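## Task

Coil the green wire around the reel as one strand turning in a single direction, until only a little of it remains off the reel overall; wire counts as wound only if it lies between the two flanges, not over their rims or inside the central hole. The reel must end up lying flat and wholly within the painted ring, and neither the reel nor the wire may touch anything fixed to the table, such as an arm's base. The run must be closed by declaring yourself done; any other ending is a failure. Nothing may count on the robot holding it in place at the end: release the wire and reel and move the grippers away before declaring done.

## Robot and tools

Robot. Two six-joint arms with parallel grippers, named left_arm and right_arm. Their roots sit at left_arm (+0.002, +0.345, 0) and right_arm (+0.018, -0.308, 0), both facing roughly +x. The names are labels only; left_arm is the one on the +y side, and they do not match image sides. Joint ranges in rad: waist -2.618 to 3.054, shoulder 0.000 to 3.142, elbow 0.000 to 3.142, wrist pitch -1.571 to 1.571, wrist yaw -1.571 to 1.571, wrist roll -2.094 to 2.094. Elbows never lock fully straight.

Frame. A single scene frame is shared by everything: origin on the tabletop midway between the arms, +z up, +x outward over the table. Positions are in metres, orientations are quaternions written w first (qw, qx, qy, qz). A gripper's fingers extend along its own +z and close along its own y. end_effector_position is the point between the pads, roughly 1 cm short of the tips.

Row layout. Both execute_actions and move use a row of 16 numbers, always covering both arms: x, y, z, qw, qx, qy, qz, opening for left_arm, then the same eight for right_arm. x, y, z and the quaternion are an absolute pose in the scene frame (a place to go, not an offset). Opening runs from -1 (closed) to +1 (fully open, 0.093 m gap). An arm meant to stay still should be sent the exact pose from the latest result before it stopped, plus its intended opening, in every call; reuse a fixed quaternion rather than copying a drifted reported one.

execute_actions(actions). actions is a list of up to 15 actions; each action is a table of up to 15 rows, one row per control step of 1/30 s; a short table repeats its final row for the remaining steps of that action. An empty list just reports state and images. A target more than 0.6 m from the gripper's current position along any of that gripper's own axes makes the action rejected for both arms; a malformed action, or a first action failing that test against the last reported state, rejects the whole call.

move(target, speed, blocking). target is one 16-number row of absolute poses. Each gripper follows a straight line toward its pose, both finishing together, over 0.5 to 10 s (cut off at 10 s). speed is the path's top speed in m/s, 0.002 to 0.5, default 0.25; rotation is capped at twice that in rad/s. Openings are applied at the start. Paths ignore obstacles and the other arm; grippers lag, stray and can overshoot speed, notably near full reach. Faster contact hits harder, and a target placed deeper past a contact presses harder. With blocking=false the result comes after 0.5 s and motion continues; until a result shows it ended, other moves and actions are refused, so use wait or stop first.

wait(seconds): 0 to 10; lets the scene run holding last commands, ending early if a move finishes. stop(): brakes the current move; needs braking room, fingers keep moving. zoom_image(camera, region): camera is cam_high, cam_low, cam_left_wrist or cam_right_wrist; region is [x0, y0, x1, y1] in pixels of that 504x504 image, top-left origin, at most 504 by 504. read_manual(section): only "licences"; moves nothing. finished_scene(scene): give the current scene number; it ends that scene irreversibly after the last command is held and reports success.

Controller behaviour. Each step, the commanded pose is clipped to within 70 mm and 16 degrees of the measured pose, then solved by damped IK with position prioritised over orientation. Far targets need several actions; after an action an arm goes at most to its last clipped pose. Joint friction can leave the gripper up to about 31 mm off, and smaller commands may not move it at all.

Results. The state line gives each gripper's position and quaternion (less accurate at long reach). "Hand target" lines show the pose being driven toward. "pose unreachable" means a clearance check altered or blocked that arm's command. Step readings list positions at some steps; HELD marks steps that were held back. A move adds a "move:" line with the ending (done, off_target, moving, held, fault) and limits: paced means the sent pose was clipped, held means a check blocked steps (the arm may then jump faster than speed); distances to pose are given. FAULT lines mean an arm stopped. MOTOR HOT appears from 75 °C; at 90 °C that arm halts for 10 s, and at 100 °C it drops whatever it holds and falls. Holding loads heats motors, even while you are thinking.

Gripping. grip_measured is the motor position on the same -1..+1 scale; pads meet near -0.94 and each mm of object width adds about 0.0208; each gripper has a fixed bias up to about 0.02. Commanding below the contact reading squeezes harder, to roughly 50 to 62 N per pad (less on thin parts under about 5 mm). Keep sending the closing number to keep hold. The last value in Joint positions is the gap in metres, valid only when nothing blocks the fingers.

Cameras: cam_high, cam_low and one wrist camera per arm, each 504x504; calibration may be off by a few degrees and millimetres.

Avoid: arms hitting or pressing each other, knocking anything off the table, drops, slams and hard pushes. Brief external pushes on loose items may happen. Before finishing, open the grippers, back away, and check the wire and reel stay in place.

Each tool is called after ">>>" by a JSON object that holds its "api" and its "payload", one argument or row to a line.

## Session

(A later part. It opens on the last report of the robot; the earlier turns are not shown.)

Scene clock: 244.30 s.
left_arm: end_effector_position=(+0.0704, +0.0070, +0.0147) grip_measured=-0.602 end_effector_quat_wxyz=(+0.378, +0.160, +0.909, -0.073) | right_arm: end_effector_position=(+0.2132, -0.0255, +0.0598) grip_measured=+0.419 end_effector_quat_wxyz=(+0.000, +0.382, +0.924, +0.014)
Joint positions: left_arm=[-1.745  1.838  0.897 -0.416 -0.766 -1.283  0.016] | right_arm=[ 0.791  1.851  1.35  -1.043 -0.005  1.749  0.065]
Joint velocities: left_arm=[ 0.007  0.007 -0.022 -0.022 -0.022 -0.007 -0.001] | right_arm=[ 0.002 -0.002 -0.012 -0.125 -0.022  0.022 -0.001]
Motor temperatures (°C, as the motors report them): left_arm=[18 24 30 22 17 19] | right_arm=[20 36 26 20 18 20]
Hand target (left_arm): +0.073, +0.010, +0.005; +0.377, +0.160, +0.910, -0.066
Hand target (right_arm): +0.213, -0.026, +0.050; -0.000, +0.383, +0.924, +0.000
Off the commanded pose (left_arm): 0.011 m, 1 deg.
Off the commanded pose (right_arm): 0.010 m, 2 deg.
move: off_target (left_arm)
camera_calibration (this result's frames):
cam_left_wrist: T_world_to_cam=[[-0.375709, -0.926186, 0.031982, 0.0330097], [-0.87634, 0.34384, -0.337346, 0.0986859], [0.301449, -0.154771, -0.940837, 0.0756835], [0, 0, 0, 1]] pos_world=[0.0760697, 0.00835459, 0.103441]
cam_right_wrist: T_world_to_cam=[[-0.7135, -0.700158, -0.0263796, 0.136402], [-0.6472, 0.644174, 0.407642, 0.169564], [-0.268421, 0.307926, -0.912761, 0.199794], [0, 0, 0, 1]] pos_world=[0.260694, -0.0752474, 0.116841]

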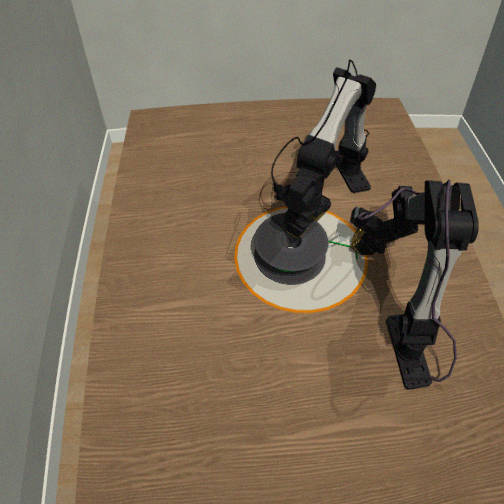

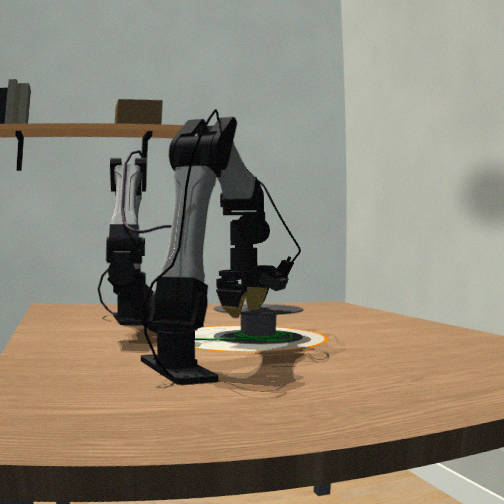

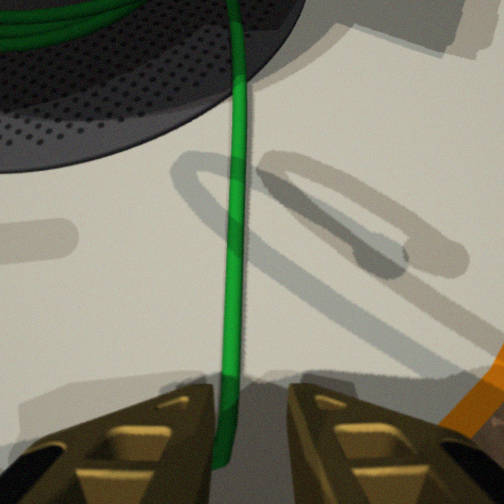

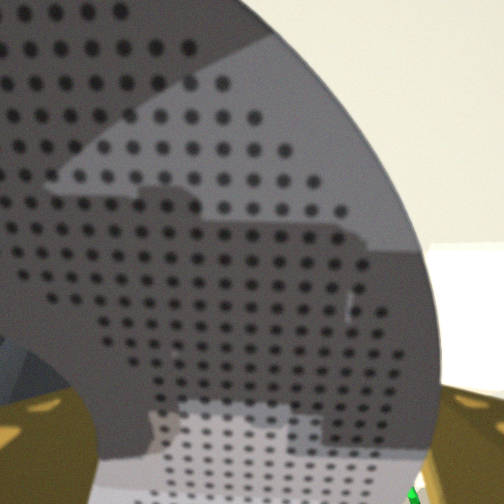

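>>> {"api": "move", "payload": {
  "target": [0.074,0.017,0.006,0.3769,0.1604,0.9099,-0.0664,-0.6, 0.2132,-0.0255,0.050,0,0.3827,0.9239,0.0,0.28],
  "speed": 0.05
}}

Scene clock: 245.97 s.
left_arm: end_effector_position=(+0.0724, +0.0082, +0.0133) grip_measured=-0.602 end_effector_quat_wxyz=(+0.385, +0.157, +0.906, -0.077) | right_arm: end_effector_position=(+0.2132, -0.0255, +0.0598) grip_measured=+0.419 end_effector_quat_wxyz=(+0.000, +0.382, +0.924, +0.014)
Joint positions: left_arm=[-1.745  1.838  0.879 -0.387 -0.781 -1.282  0.016] | right_arm=[ 0.791  1.851  1.35  -1.043 -0.005  1.749  0.065]
Joint velocities: left_arm=[ 0.007 -0.012 -0.002 -0.007 -0.11   0.037  0.   ] | right_arm=[ 0.002 -0.007  0.007  0.051  0.022  0.022 -0.001]
Motor temperatures (°C, as the motors report them): left_arm=[18 24 30 22 17 19] | right_arm=[20 36 26 20 18 20]
Hand target (left_arm): +0.074, +0.017, +0.006; +0.377, +0.160, +0.910, -0.066
Hand target (right_arm): +0.213, -0.026, +0.050; -0.000, +0.383, +0.924, +0.000
Off the commanded pose (left_arm): 0.012 m, 2 deg.
Off the commanded pose (right_arm): 0.010 m, 2 deg.
move: off_target (left_arm)
camera_calibration (this result's frames):
cam_left_wrist: T_world_to_cam=[[-0.373841, -0.926728, 0.0376619, 0.0347468], [-0.872532, 0.337628, -0.353123, 0.0995687], [0.314533, -0.164873, -0.934819, 0.073007], [0, 0, 0, 1]] pos_world=[0.0769035, 0.0106205, 0.1021]
cam_right_wrist: T_world_to_cam=[[-0.7135, -0.700158, -0.0263796, 0.136402], [-0.6472, 0.644174, 0.407642, 0.169564], [-0.268421, 0.307926, -0.912761, 0.199794], [0, 0, 0, 1]] pos_world=[0.260694, -0.0752474, 0.116841]

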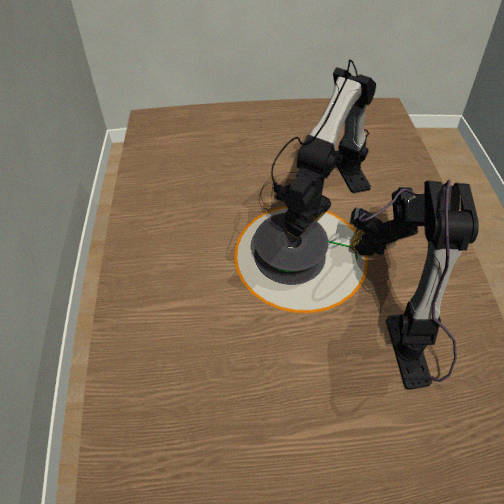

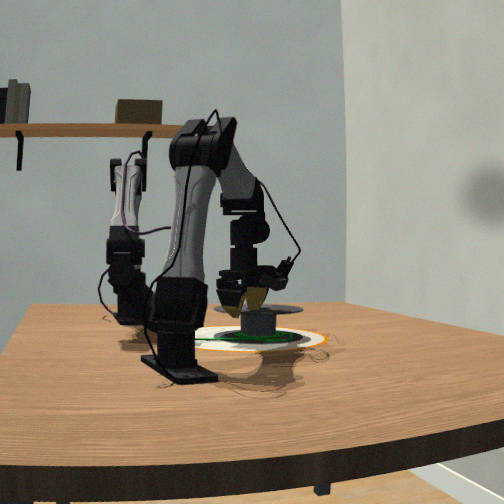

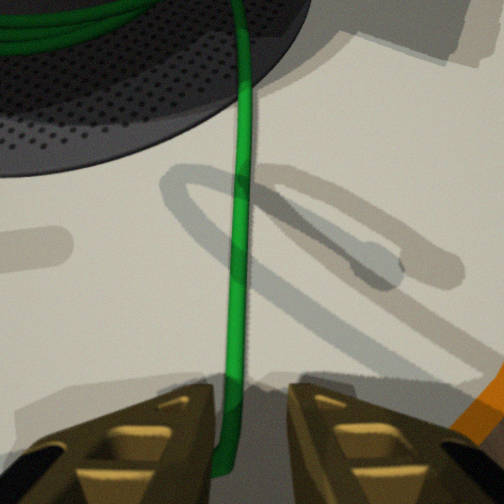

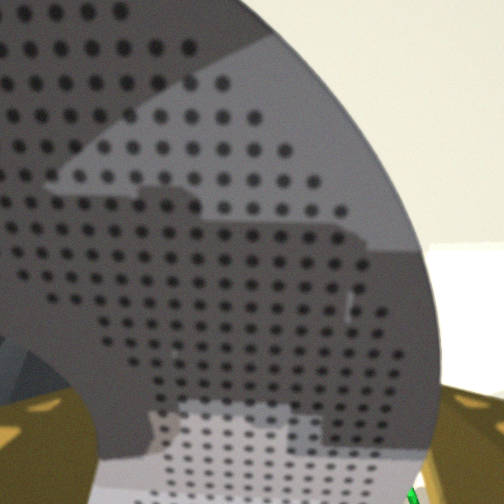

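>>> {"api": "execute_actions", "payload": {
  "actions": [
    [[0.074,0.012,0.005,0.3769,0.1604,0.9099,-0.0664,-0.7, 0.2132,-0.0255,0.050,0,0.3827,0.9239,0.0,0.28],[0.074,0.012,0.005,0.3769,0.1604,0.9099,-0.0664,-0.7, 0.2132,-0.0255,0.050,0,0.3827,0.9239,0.0,0.28],[0.074,0.012,0.005,0.3769,0.1604,0.9099,-0.0664,-0.77, 0.2132,-0.0255,0.050,0,0.3827,0.9239,0.0,0.28],[0.074,0.012,0.005,0.3769,0.1604,0.9099,-0.0664,-0.77, 0.2132,-0.0255,0.050,0,0.3827,0.9239,0.0,0.28],[0.074,0.012,0.005,0.3769,0.1604,0.9099,-0.0664,-0.85, 0.2132,-0.0255,0.050,0,0.3827,0.9239,0.0,0.28],[0.074,0.012,0.005,0.3769,0.1604,0.9099,-0.0664,-0.85, 0.2132,-0.0255,0.050,0,0.3827,0.9239,0.0,0.28],[0.074,0.012,0.005,0.3769,0.1604,0.9099,-0.0664,-0.9, 0.2132,-0.0255,0.050,0,0.3827,0.9239,0.0,0.28],[0.074,0.012,0.005,0.3769,0.1604,0.9099,-0.0664,-0.95, 0.2132,-0.0255,0.050,0,0.3827,0.9239,0.0,0.28],[0.074,0.012,0.005,0.3769,0.1604,0.9099,-0.0664,-1.0, 0.2132,-0.0255,0.050,0,0.3827,0.9239,0.0,0.28]]
  ]
}}

Scene clock: 247.47 s.
left_arm: end_effector_position=(+0.0745, +0.0102, +0.0133) grip_measured=-0.993 end_effector_quat_wxyz=(+0.387, +0.158, +0.906, -0.071) | right_arm: end_effector_position=(+0.2132, -0.0255, +0.0598) grip_measured=+0.419 end_effector_quat_wxyz=(+0.000, +0.382, +0.924, +0.014)
Joint positions: left_arm=[-1.741  1.838  0.878 -0.395 -0.785 -1.279  0.   ] | right_arm=[ 0.791  1.851  1.35  -1.043 -0.005  1.749  0.065]
Joint velocities: left_arm=[-0.012 -0.007  0.012 -0.081 -0.007 -0.022  0.   ] | right_arm=[ 0.007 -0.017 -0.002 -0.051  0.007 -0.007 -0.001]
Motor temperatures (°C, as the motors report them): left_arm=[18 24 29 22 17 19] | right_arm=[20 36 26 20 18 20]
Hand target (left_arm): +0.074, +0.012, +0.005; +0.377, +0.160, +0.910, -0.066
Hand target (right_arm): +0.213, -0.026, +0.050; -0.000, +0.383, +0.924, +0.000
Off the commanded pose (left_arm): 0.009 m, 1 deg.
Off the commanded pose (right_arm): 0.010 m, 2 deg.
Step readings (end_effector_position):
0: left_arm (+0.0725, +0.0082, +0.0133) | right_arm (+0.2132, -0.0255, +0.0598)
1: left_arm (+0.0726, +0.0082, +0.0134) | right_arm (+0.2132, -0.0255, +0.0598)
2: left_arm (+0.0731, +0.0086, +0.0134) | right_arm (+0.2132, -0.0255, +0.0598)
4: left_arm (+0.0738, +0.0090, +0.0134) | right_arm (+0.2132, -0.0255, +0.0598)
8: left_arm (+0.0745, +0.0102, +0.0133) | right_arm (+0.2132, -0.0255, +0.0598)
15: end_effector_position above
camera_calibration (this result's frames):
cam_left_wrist: T_world_to_cam=[[-0.371851, -0.927937, 0.0256972, 0.0373918], [-0.871137, 0.339259, -0.354998, 0.100589], [0.320698, -0.154392, -0.934514, 0.0721675], [0, 0, 0, 1]] pos_world=[0.0783875, 0.0117134, 0.10219]
cam_right_wrist: T_world_to_cam=[[-0.7135, -0.700158, -0.0263796, 0.136402], [-0.6472, 0.644174, 0.407642, 0.169564], [-0.268421, 0.307926, -0.912761, 0.199794], [0, 0, 0, 1]] pos_world=[0.260694, -0.0752474, 0.116841]

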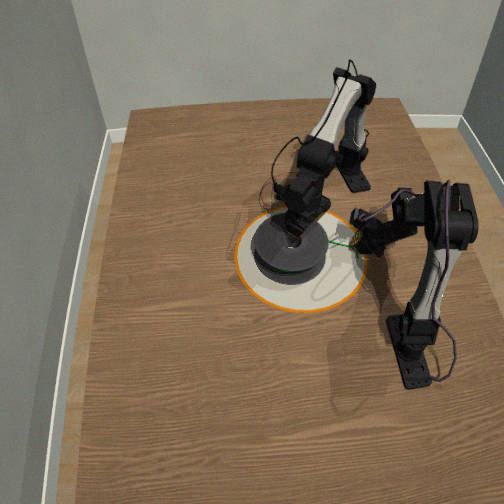

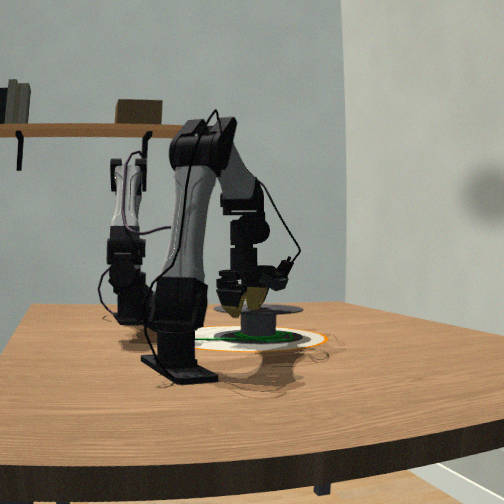

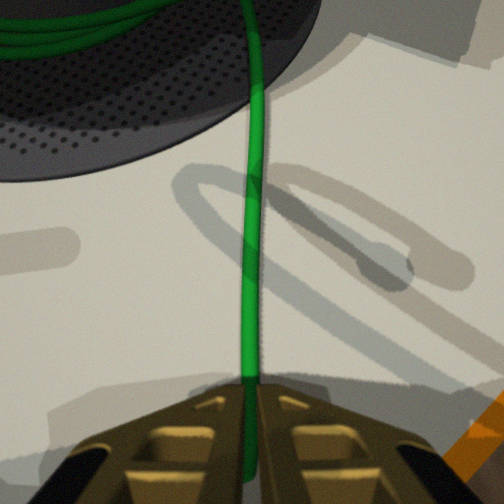

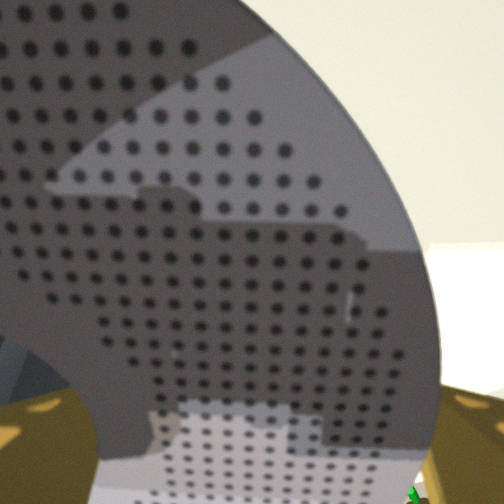

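>>> {"api": "move", "payload": {
  "target": [0.114,0.073,0.008,0.3468,0.3904,0.8373,-0.1617,-1.0, 0.2132,-0.0255,0.050,0,0.3827,0.9239,0.0,0.28],
  "speed": 0.3
}}

Scene clock: 251.33 s.
left_arm: end_effector_position=(+0.1180, +0.0680, +0.0122) grip_measured=-0.994 end_effector_quat_wxyz=(+0.361, +0.384, +0.836, -0.155) | right_arm: end_effector_position=(+0.2132, -0.0255, +0.0598) grip_measured=+0.419 end_effector_quat_wxyz=(+0.000, +0.382, +0.924, +0.014)
Joint positions: left_arm=[-1.417  1.395  0.305  0.246 -0.389 -0.378  0.   ] | right_arm=[ 0.791  1.851  1.35  -1.043 -0.005  1.749  0.065]
Joint velocities: left_arm=[-0.012 -0.007 -0.022  0.007 -0.007  0.037  0.   ] | right_arm=[ 0.002  0.007  0.007 -0.022 -0.022 -0.066  0.001]
Motor temperatures (°C, as the motors report them): left_arm=[18 24 29 22 16 19] | right_arm=[20 36 26 20 18 20]
Hand target (left_arm): +0.114, +0.072, +0.007; +0.348, +0.392, +0.836, -0.163
Hand target (right_arm): +0.213, -0.026, +0.050; -0.000, +0.383, +0.924, +0.000
Off the commanded pose (left_arm): 0.008 m, 2 deg.
Off the commanded pose (right_arm): 0.010 m, 2 deg.
move: done
camera_calibration (this result's frames):
cam_left_wrist: T_world_to_cam=[[-0.775152, -0.631774, 0.000995574, 0.135009], [-0.591311, 0.72495, -0.353267, 0.0592338], [0.222463, -0.274425, -0.935522, 0.0858302], [0, 0, 0, 1]] pos_world=[0.120584, 0.0659077, 0.101087]
cam_right_wrist: T_world_to_cam=[[-0.7135, -0.700158, -0.0263796, 0.136402], [-0.6472, 0.644174, 0.407642, 0.169564], [-0.268421, 0.307926, -0.912761, 0.199794], [0, 0, 0, 1]] pos_world=[0.260694, -0.0752474, 0.116841]

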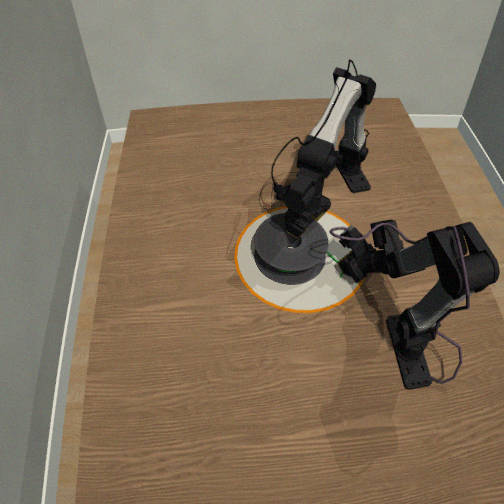

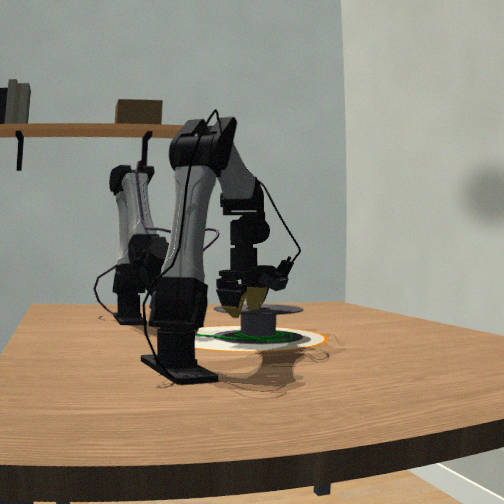

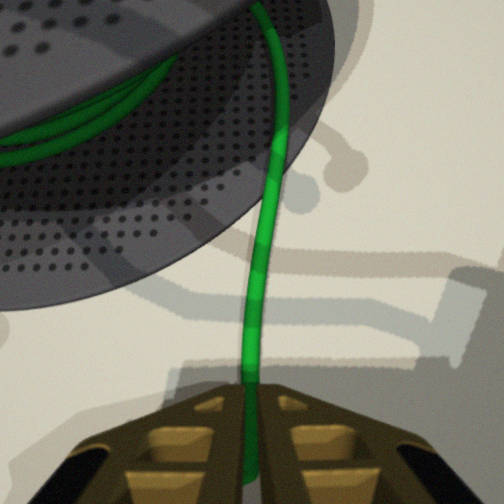

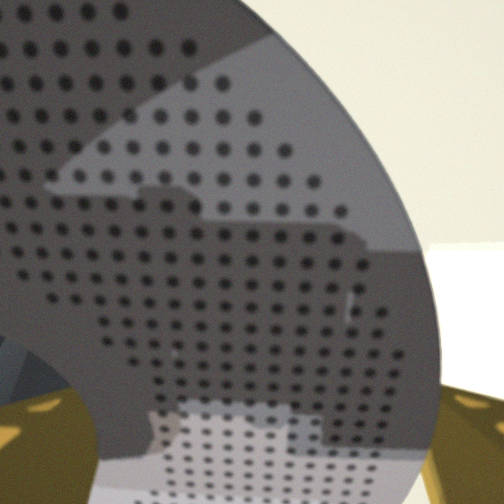

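>>> {"api": "move", "payload": {
  "target": [0.114,0.073,0.008,0.3468,0.3904,0.8373,-0.1617,-1.0, 0.2310,-0.0450,0.050,0,0.1736,0.9848,0.0,0.28],
  "speed": 0.3
}}

>>> {"api": "move", "payload": {
  "target": [0.118,0.069,0.008,0.3468,0.3904,0.8373,-0.1617,-1.0, 0.2570,-0.0490,0.050,0,-0.0436,0.999,0.0,0.28],
  "speed": 0.3
}}

Scene clock: 253.23 s.
left_arm: end_effector_position=(+0.1180, +0.0680, +0.0122) grip_measured=-0.994 end_effector_quat_wxyz=(+0.361, +0.385, +0.835, -0.154) | right_arm: end_effector_position=(+0.2316, -0.0391, +0.0598) grip_measured=+0.419 end_effector_quat_wxyz=(+0.004, +0.180, +0.983, +0.013)
Joint positions: left_arm=[-1.417  1.395  0.305  0.246 -0.389 -0.376  0.   ] | right_arm=[ 0.724  1.851  1.35  -1.043 -0.006  1.26   0.065]
Joint velocities: left_arm=[ 0.017 -0.007 -0.012  0.007  0.037  0.022  0.   ] | right_arm=[-0.022  0.012  0.007 -0.007  0.051 -0.007  0.001]
Motor temperatures (°C, as the motors report them): left_arm=[18 24 29 22 16 19] | right_arm=[20 36 26 20 17 20]
Hand target (left_arm): +0.114, +0.073, +0.008; +0.347, +0.390, +0.837, -0.161
Hand target (right_arm): +0.230, -0.045, +0.050; -0.001, +0.174, +0.985, +0.001
Off the commanded pose (left_arm): 0.008 m, 2 deg.
Off the commanded pose (right_arm): 0.011 m, 2 deg.
move: off_target (right_arm)
camera_calibration (this result's frames):
cam_left_wrist: T_world_to_cam=[[-0.776151, -0.630546, -0.000655836, 0.135064], [-0.58973, 0.726276, -0.353188, 0.058956], [0.223178, -0.27374, -0.935552, 0.0856997], [0, 0, 0, 1]] pos_world=[0.120472, 0.0658052, 0.101088]
cam_right_wrist: T_world_to_cam=[[-0.364379, -0.930818, -0.0284054, 0.0502606], [-0.858958, 0.324152, 0.396379, 0.227458], [-0.359749, 0.168831, -0.917647, 0.224936], [0, 0, 0, 1]] pos_world=[0.294611, -0.0649238, 0.11768]

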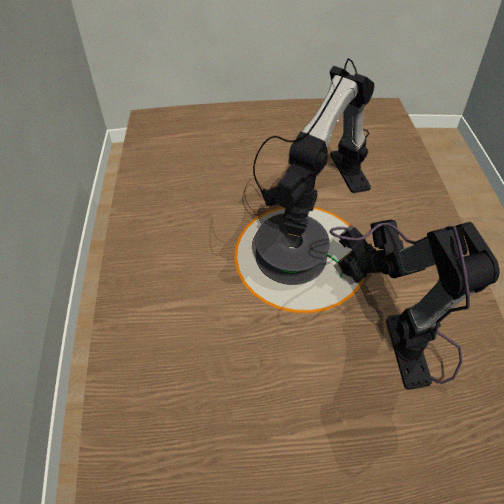

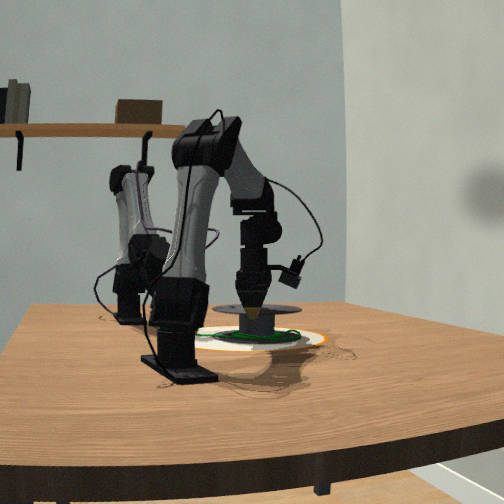

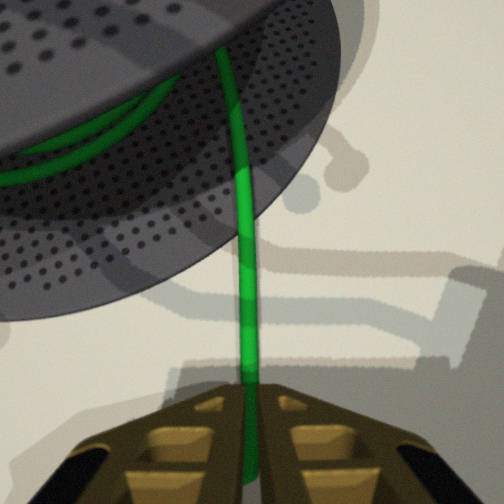

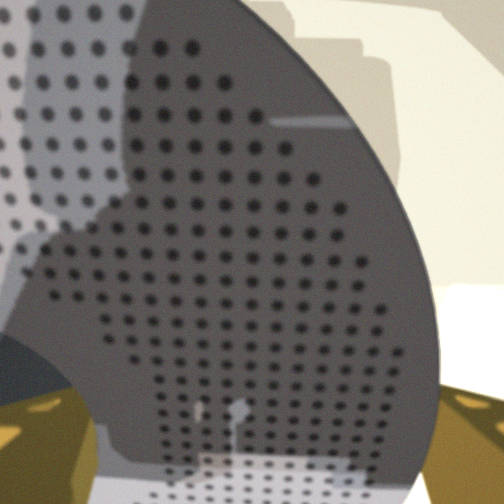

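Scene clock: 254.60 s.
left_arm: end_effector_position=(+0.1186, +0.0675, +0.0119) grip_measured=-0.994 end_effector_quat_wxyz=(+0.358, +0.388, +0.835, -0.157) | right_arm: end_effector_position=(+0.2530, -0.0438, +0.0600) grip_measured=+0.419 end_effector_quat_wxyz=(+0.006, -0.038, +0.999, +0.020)
Joint positions: left_arm=[-1.406  1.395  0.305  0.249 -0.373 -0.366  0.   ] | right_arm=[ 0.662  1.879  1.388 -1.043 -0.019  0.76   0.065]
Joint velocities: left_arm=[-0.017  0.002 -0.007 -0.007 -0.007 -0.051  0.   ] | right_arm=[-0.007 -0.002 -0.007 -0.037 -0.066 -0.007  0.   ]
Motor temperatures (°C, as the motors report them): left_arm=[18 24 29 22 16 19] | right_arm=[20 36 26 20 18 20]
Hand target (left_arm): +0.118, +0.069, +0.008; +0.347, +0.390, +0.837, -0.162
Hand target (right_arm): +0.256, -0.049, +0.050; -0.001, -0.043, +0.999, +0.002
Off the commanded pose (left_arm): 0.004 m, 1 deg.
Off the commanded pose (right_arm): 0.012 m, 2 deg.
move: off_target (right_arm)
camera_calibration (this result's frames):
cam_left_wrist: T_world_to_cam=[[-0.780926, -0.624607, 0.00458715, 0.135322], [-0.586329, 0.730496, -0.350133, 0.0588791], [0.215345, -0.276118, -0.936689, 0.0862825], [0, 0, 0, 1]] pos_world=[0.121619, 0.0653364, 0.100815]
cam_right_wrist: T_world_to_cam=[[0.0652083, -0.99706, -0.0402459, -0.057208], [-0.919086, -0.0757183, 0.386713, 0.245583], [-0.388623, 0.0117726, -0.921322, 0.234308], [0, 0, 0, 1]] pos_world=[0.3205, -0.0412031, 0.118601]

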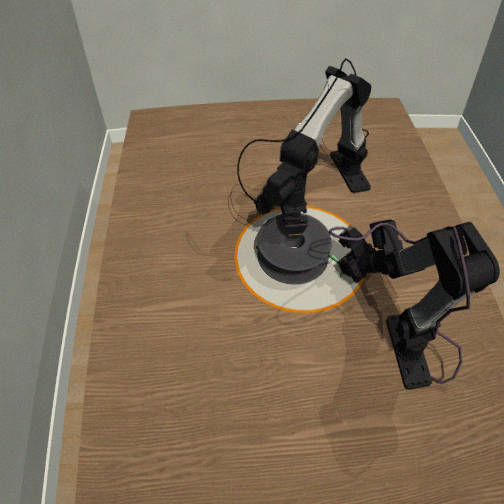

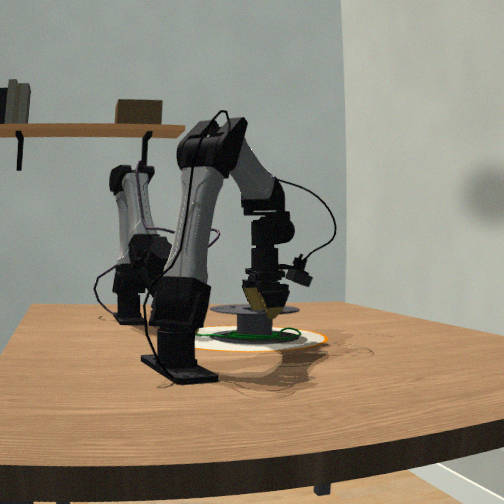

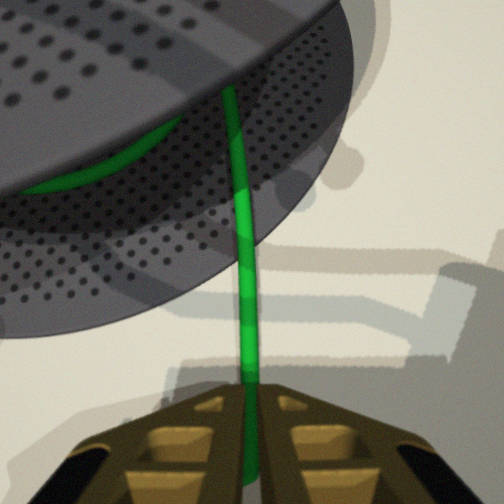

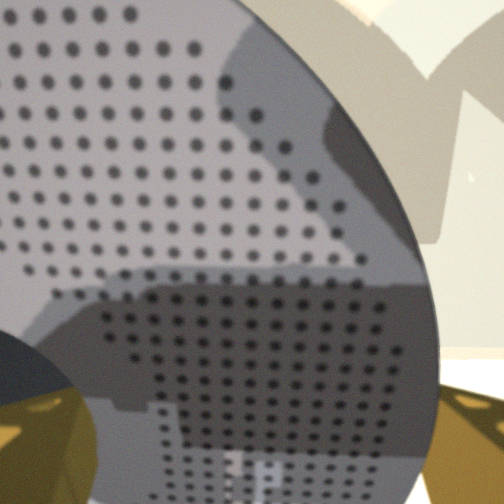

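>>> {"api": "move", "payload": {
  "target": [0.128,0.056,0.008,0.3468,0.3904,0.8373,-0.1617,-1.0, 0.2800,-0.0400,0.050,0,-0.2588,0.9659,0.0,0.28],
  "speed": 0.3
}}

Scene clock: 256.57 s.
left_arm: end_effector_position=(+0.1270, +0.0592, +0.0128) grip_measured=-0.994 end_effector_quat_wxyz=(+0.356, +0.387, +0.835, -0.162) | right_arm: end_effector_position=(+0.2732, -0.0317, +0.0600) grip_measured=+0.419 end_effector_quat_wxyz=(+0.004, -0.249, +0.968, +0.027)
Joint positions: left_arm=[-1.366  1.433  0.335  0.271 -0.337 -0.339  0.   ] | right_arm=[ 0.633  1.964  1.503 -1.074 -0.042  0.304  0.065]
Joint velocities: left_arm=[ 0.017 -0.012  0.007 -0.037  0.037  0.007  0.   ] | right_arm=[-0.012 -0.002 -0.002  0.022 -0.022  0.007 -0.001]
Motor temperatures (°C, as the motors report them): left_arm=[18 24 29 22 16 19] | right_arm=[20 36 26 20 18 20]
Hand target (left_arm): +0.128, +0.056, +0.008; +0.347, +0.390, +0.837, -0.162
Hand target (right_arm): +0.279, -0.040, +0.050; -0.001, -0.259, +0.966, +0.001
Off the commanded pose (left_arm): 0.006 m, 1 deg.
Off the commanded pose (right_arm): 0.015 m, 3 deg.
move: off_target (right_arm)
camera_calibration (this result's frames):
cam_left_wrist: T_world_to_cam=[[-0.782297, -0.622724, 0.0150201, 0.136615], [-0.58753, 0.729645, -0.349895, 0.0703061], [0.206929, -0.282546, -0.936669, 0.0844473], [0, 0, 0, 1]] pos_world=[0.130706, 0.057635, 0.101647]
cam_right_wrist: T_world_to_cam=[[0.473855, -0.879073, -0.0518836, -0.15362], [-0.805115, -0.456349, 0.37886, 0.222361], [-0.356722, -0.137752, -0.923999, 0.228674], [0, 0, 0, 1]] pos_world=[0.333393, -0.0020687, 0.11908]

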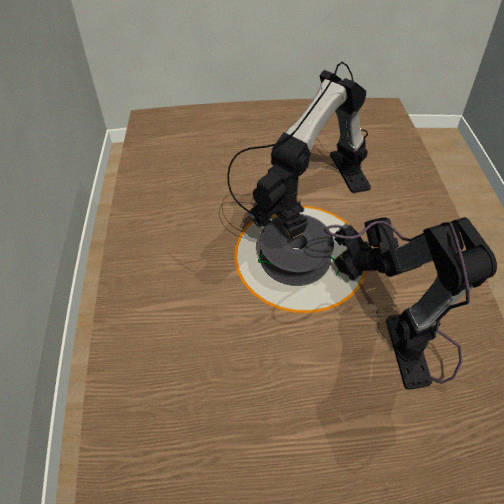

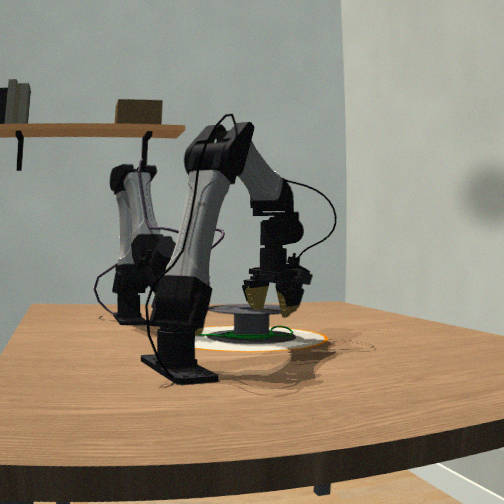

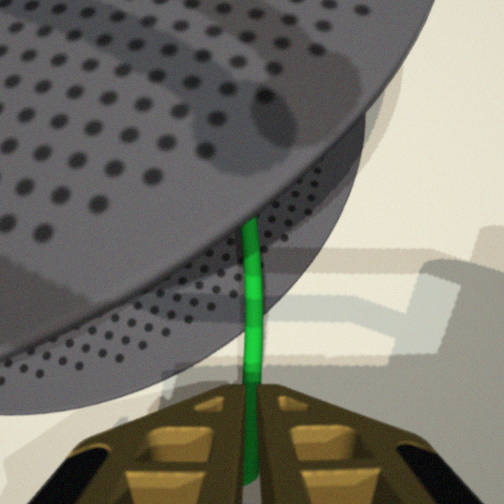

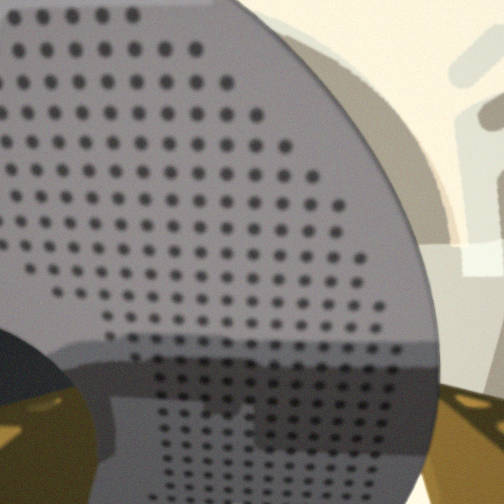

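>>> {"api": "zoom_image", "payload": {
  "camera": "cam_low",
  "region": [180, 280, 340, 370]
}}

Region (180, 280, 340, 370) of cam_low's 504x504 image, scaled by 3.150, with more detail than that image has; it fills the top 284 rows of this view, and the rest is white.

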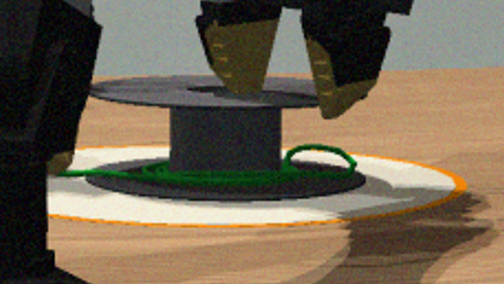

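>>> {"api": "move", "payload": {
  "target": [0.146,0.036,0.012,0.3468,0.3904,0.8373,-0.1617,-1.0, 0.2980,-0.0150,0.050,0,-0.4617,0.8870,0.0,0.28],
  "speed": 0.25
}}

>>> {"api": "zoom_image", "payload": {
  "camera": "cam_low",
  "region": [180, 280, 340, 370]
}}

Scene clock: 259.13 s.
left_arm: end_effector_position=(+0.1371, +0.0379, +0.0138) grip_measured=-0.994 end_effector_quat_wxyz=(+0.345, +0.397, +0.833, -0.168) | right_arm: end_effector_position=(+0.2963, -0.0045, +0.0622) grip_measured=+0.419 end_effector_quat_wxyz=(+0.016, -0.436, +0.899, +0.036)
Joint positions: left_arm=[-1.322  1.517  0.422  0.271 -0.277 -0.295  0.   ] | right_arm=[ 0.633  2.081  1.682 -1.117 -0.056 -0.096  0.065]
Joint velocities: left_arm=[-0.002 -0.002  0.007  0.022 -0.066  0.037  0.   ] | right_arm=[-0.007  0.012  0.017 -0.007 -0.081  0.007 -0.001]
Motor temperatures (°C, as the motors report them): left_arm=[18 24 29 23 16 19] | right_arm=[20 36 26 20 18 20]
Hand target (left_arm): +0.145, +0.036, +0.013; +0.347, +0.390, +0.837, -0.162
Hand target (right_arm): +0.298, -0.015, +0.050; +0.000, -0.462, +0.887, +0.002
Off the commanded pose (left_arm): 0.009 m, 1 deg.
Off the commanded pose (right_arm): 0.016 m, 6 deg.
move: off_target (right_arm)
camera_calibration (this result's frames):
cam_left_wrist: T_world_to_cam=[[-0.798662, -0.601198, 0.0264336, 0.132464], [-0.573576, 0.747207, -0.335696, 0.0893907], [0.182069, -0.28327, -0.941599, 0.0807952], [0, 0, 0, 1]] pos_world=[0.142356, 0.0357306, 0.102583]
cam_right_wrist: T_world_to_cam=[[0.779313, -0.624434, -0.0524702, -0.22987], [-0.573356, -0.744336, 0.342384, 0.184777], [-0.252852, -0.236741, -0.938094, 0.212383], [0, 0, 0, 1]] pos_world=[0.338785, 0.0442777, 0.123909]

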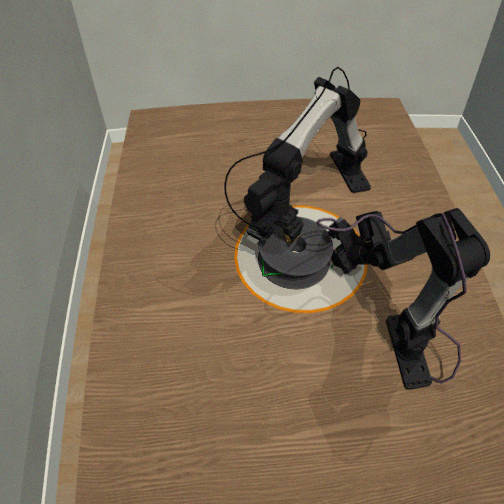

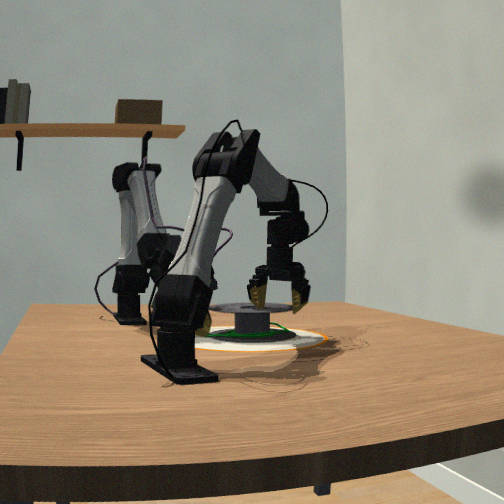

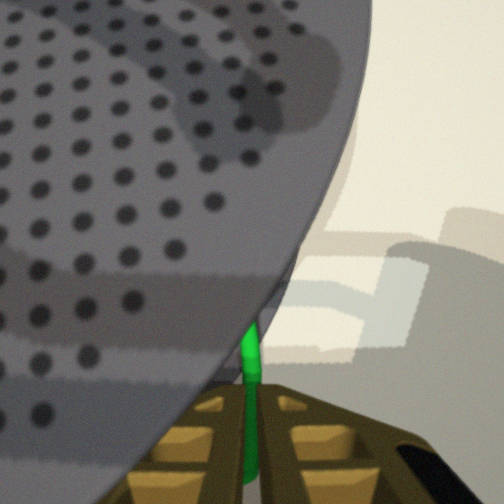

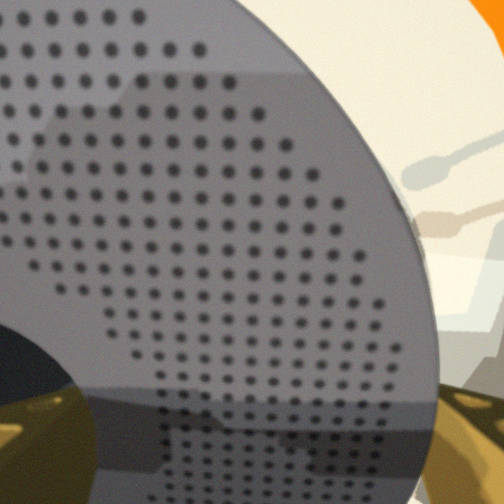

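Region (180, 280, 340, 370) of cam_low's 504x504 image, scaled by 3.150, with more detail than that image has; it fills the top 284 rows of this view, and the rest is white.

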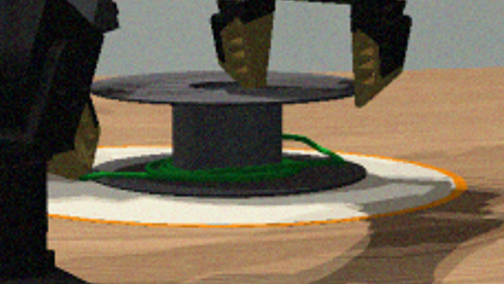

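>>> {"api": "zoom_image", "payload": {
  "camera": "cam_high",
  "region": [230, 200, 370, 310]
}}

Region (230, 200, 370, 310) of cam_high's 504x504 image, scaled by 3.600, with more detail than that image has; it fills the top 396 rows of this view, and the rest is white.

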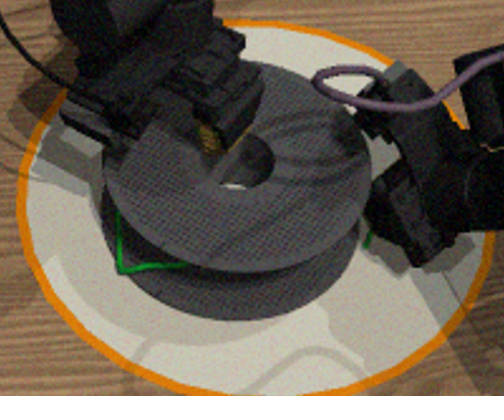

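>>> {"api": "move", "payload": {
  "target": [0.156,0.052,0.013,0.3400,0.4400,0.8080,-0.1900,-1.0, 0.2963,-0.0045,0.052,0,-0.44,0.898,0.0,0.28],
  "speed": 0.2
}}

Scene clock: 261.77 s.
left_arm: end_effector_position=(+0.1458, +0.0432, +0.0138) grip_measured=-0.994 end_effector_quat_wxyz=(+0.333, +0.455, +0.801, -0.201) | right_arm: end_effector_position=(+0.3059, -0.0038, +0.0669) grip_measured=+0.419 end_effector_quat_wxyz=(+0.025, -0.423, +0.905, +0.022)
Joint positions: left_arm=[-1.192  1.491  0.375  0.342 -0.076 -0.1    0.   ] | right_arm=[ 0.63   2.1    1.73  -1.138 -0.024 -0.069  0.065]
Joint velocities: left_arm=[-0.002 -0.022 -0.012  0.066 -0.051  0.007  0.   ] | right_arm=[ 0.007 -0.002  0.012  0.022 -0.037  0.022 -0.   ]
Motor temperatures (°C, as the motors report them): left_arm=[18 24 29 23 16 19] | right_arm=[20 36 27 20 18 20]
Hand target (left_arm): +0.155, +0.051, +0.013; +0.340, +0.441, +0.809, -0.190
Hand target (right_arm): +0.296, -0.005, +0.053; +0.000, -0.440, +0.898, +0.000
Off the commanded pose (left_arm): 0.013 m, 2 deg.
Off the commanded pose (right_arm): 0.018 m, 4 deg.
move: off_target (left_arm, right_arm)
camera_calibration (this result's frames):
cam_left_wrist: T_world_to_cam=[[-0.878347, -0.476485, 0.0383213, 0.148689], [-0.458912, 0.818075, -0.346631, 0.0707124], [0.133815, -0.322049, -0.937218, 0.08935], [0, 0, 0, 1]] pos_world=[0.151095, 0.0417749, 0.102554]
cam_right_wrist: T_world_to_cam=[[0.760654, -0.64882, -0.0209179, -0.233203], [-0.605167, -0.7204, 0.338818, 0.199307], [-0.234901, -0.245064, -0.94062, 0.214027], [0, 0, 0, 1]] pos_world=[0.348276, 0.0447246, 0.128911]

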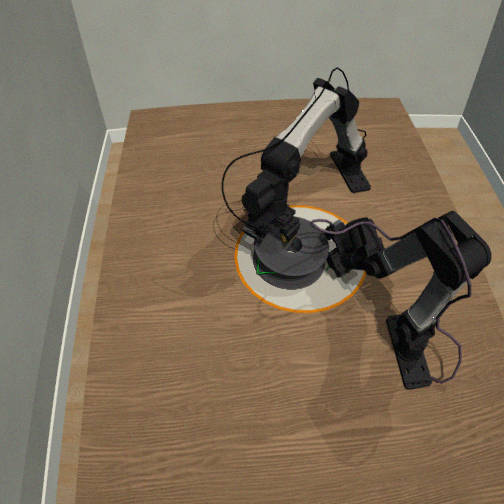

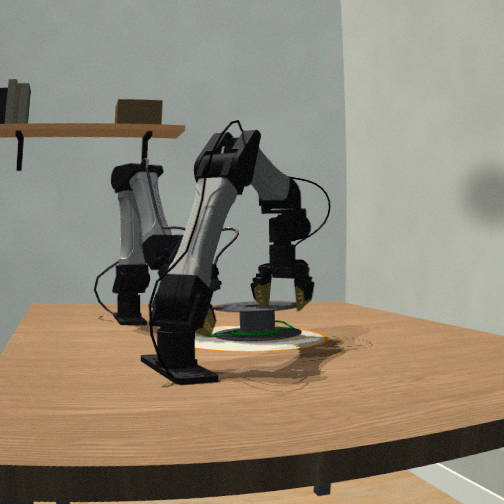

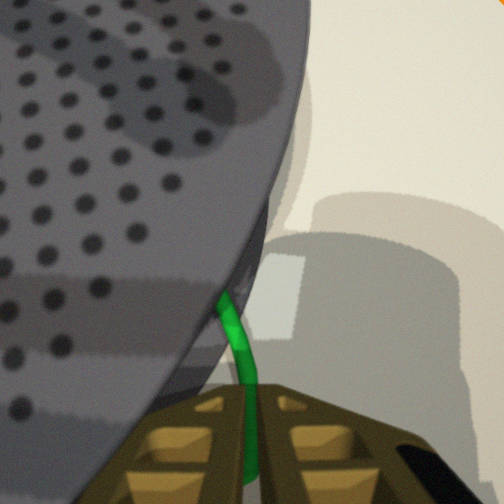

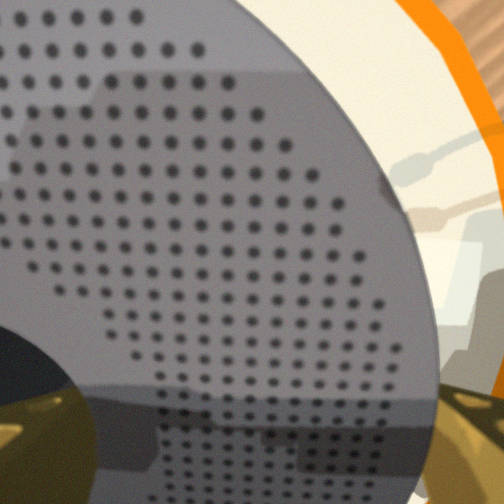

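>>> {"api": "execute_actions", "payload": {
  "actions": []
}}

Scene clock: 263.33 s.
left_arm: end_effector_position=(+0.1457, +0.0433, +0.0137) grip_measured=-0.994 end_effector_quat_wxyz=(+0.333, +0.455, +0.801, -0.201) | right_arm: end_effector_position=(+0.3060, -0.0038, +0.0670) grip_measured=+0.419 end_effector_quat_wxyz=(+0.025, -0.423, +0.905, +0.022)
Joint positions: left_arm=[-1.192  1.491  0.375  0.342 -0.075 -0.099  0.   ] | right_arm=[ 0.63   2.1    1.73  -1.138 -0.023 -0.069  0.065]
Joint velocities: left_arm=[ 0.002  0.002 -0.022 -0.051 -0.022  0.051  0.   ] | right_arm=[-0.002  0.007  0.007 -0.022  0.037 -0.007  0.   ]
Motor temperatures (°C, as the motors report them): left_arm=[18 24 29 23 16 19] | right_arm=[20 36 27 19 18 20]
Hand target (left_arm): +0.155, +0.051, +0.013; +0.340, +0.441, +0.809, -0.190
Hand target (right_arm): +0.296, -0.005, +0.053; +0.001, -0.440, +0.898, +0.000
Off the commanded pose (left_arm): 0.013 m, 2 deg.
Off the commanded pose (right_arm): 0.018 m, 4 deg.
camera_calibration (this result's frames):
cam_left_wrist: T_world_to_cam=[[-0.878949, -0.475418, 0.0377593, 0.148746], [-0.457746, 0.81875, -0.346578, 0.0704218], [0.133854, -0.321909, -0.937261, 0.0892998], [0, 0, 0, 1]] pos_world=[0.151022, 0.0418052, 0.102487]
cam_right_wrist: T_world_to_cam=[[0.760644, -0.648844, -0.020538, -0.233288], [-0.605277, -0.720296, 0.338842, 0.199316], [-0.234649, -0.245307, -0.940619, 0.214042], [0, 0, 0, 1]] pos_world=[0.348315, 0.0447045, 0.129004]

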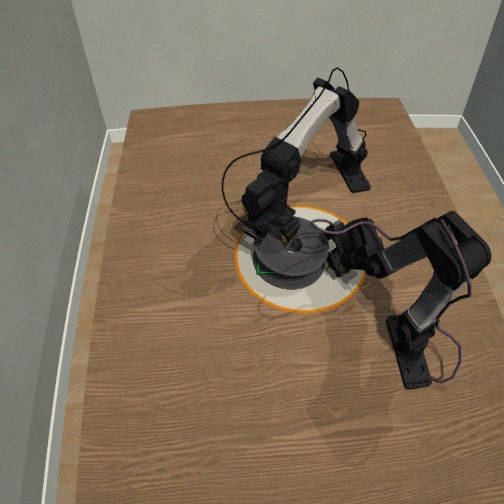

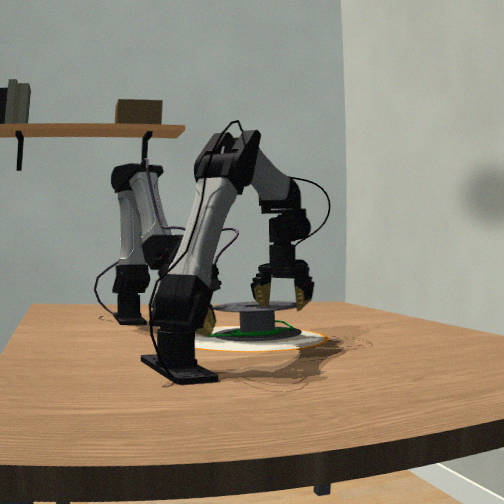

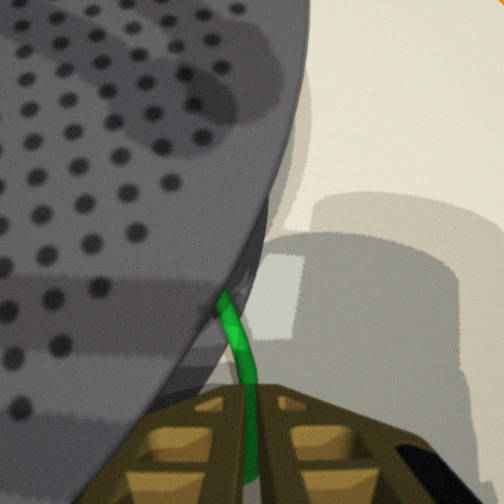

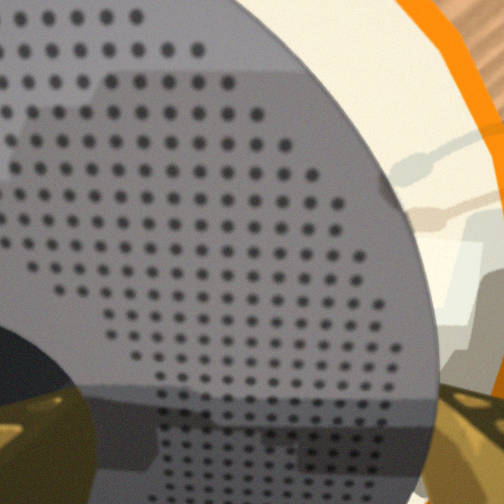

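>>> {"api": "zoom_image", "payload": {
  "camera": "cam_low",
  "region": [170, 250, 350, 370]
}}

>>> {"api": "zoom_image", "payload": {
  "camera": "cam_high",
  "region": [220, 180, 390, 320]
}}

Region (170, 250, 350, 370) of cam_low's 504x504 image, scaled by 2.800, with more detail than that image has.

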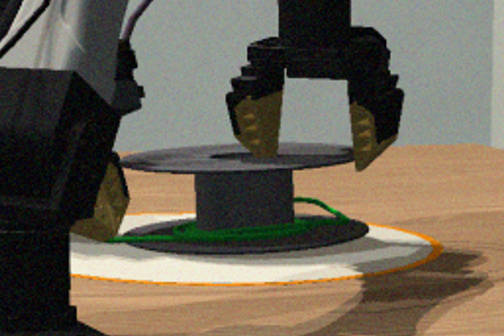

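Region (220, 180, 390, 320) of cam_high's 504x504 image, scaled by 2.965, with more detail than that image has; it fills the top 415 rows of this view, and the rest is white.

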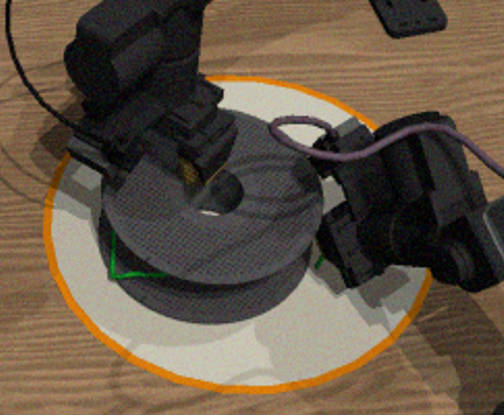

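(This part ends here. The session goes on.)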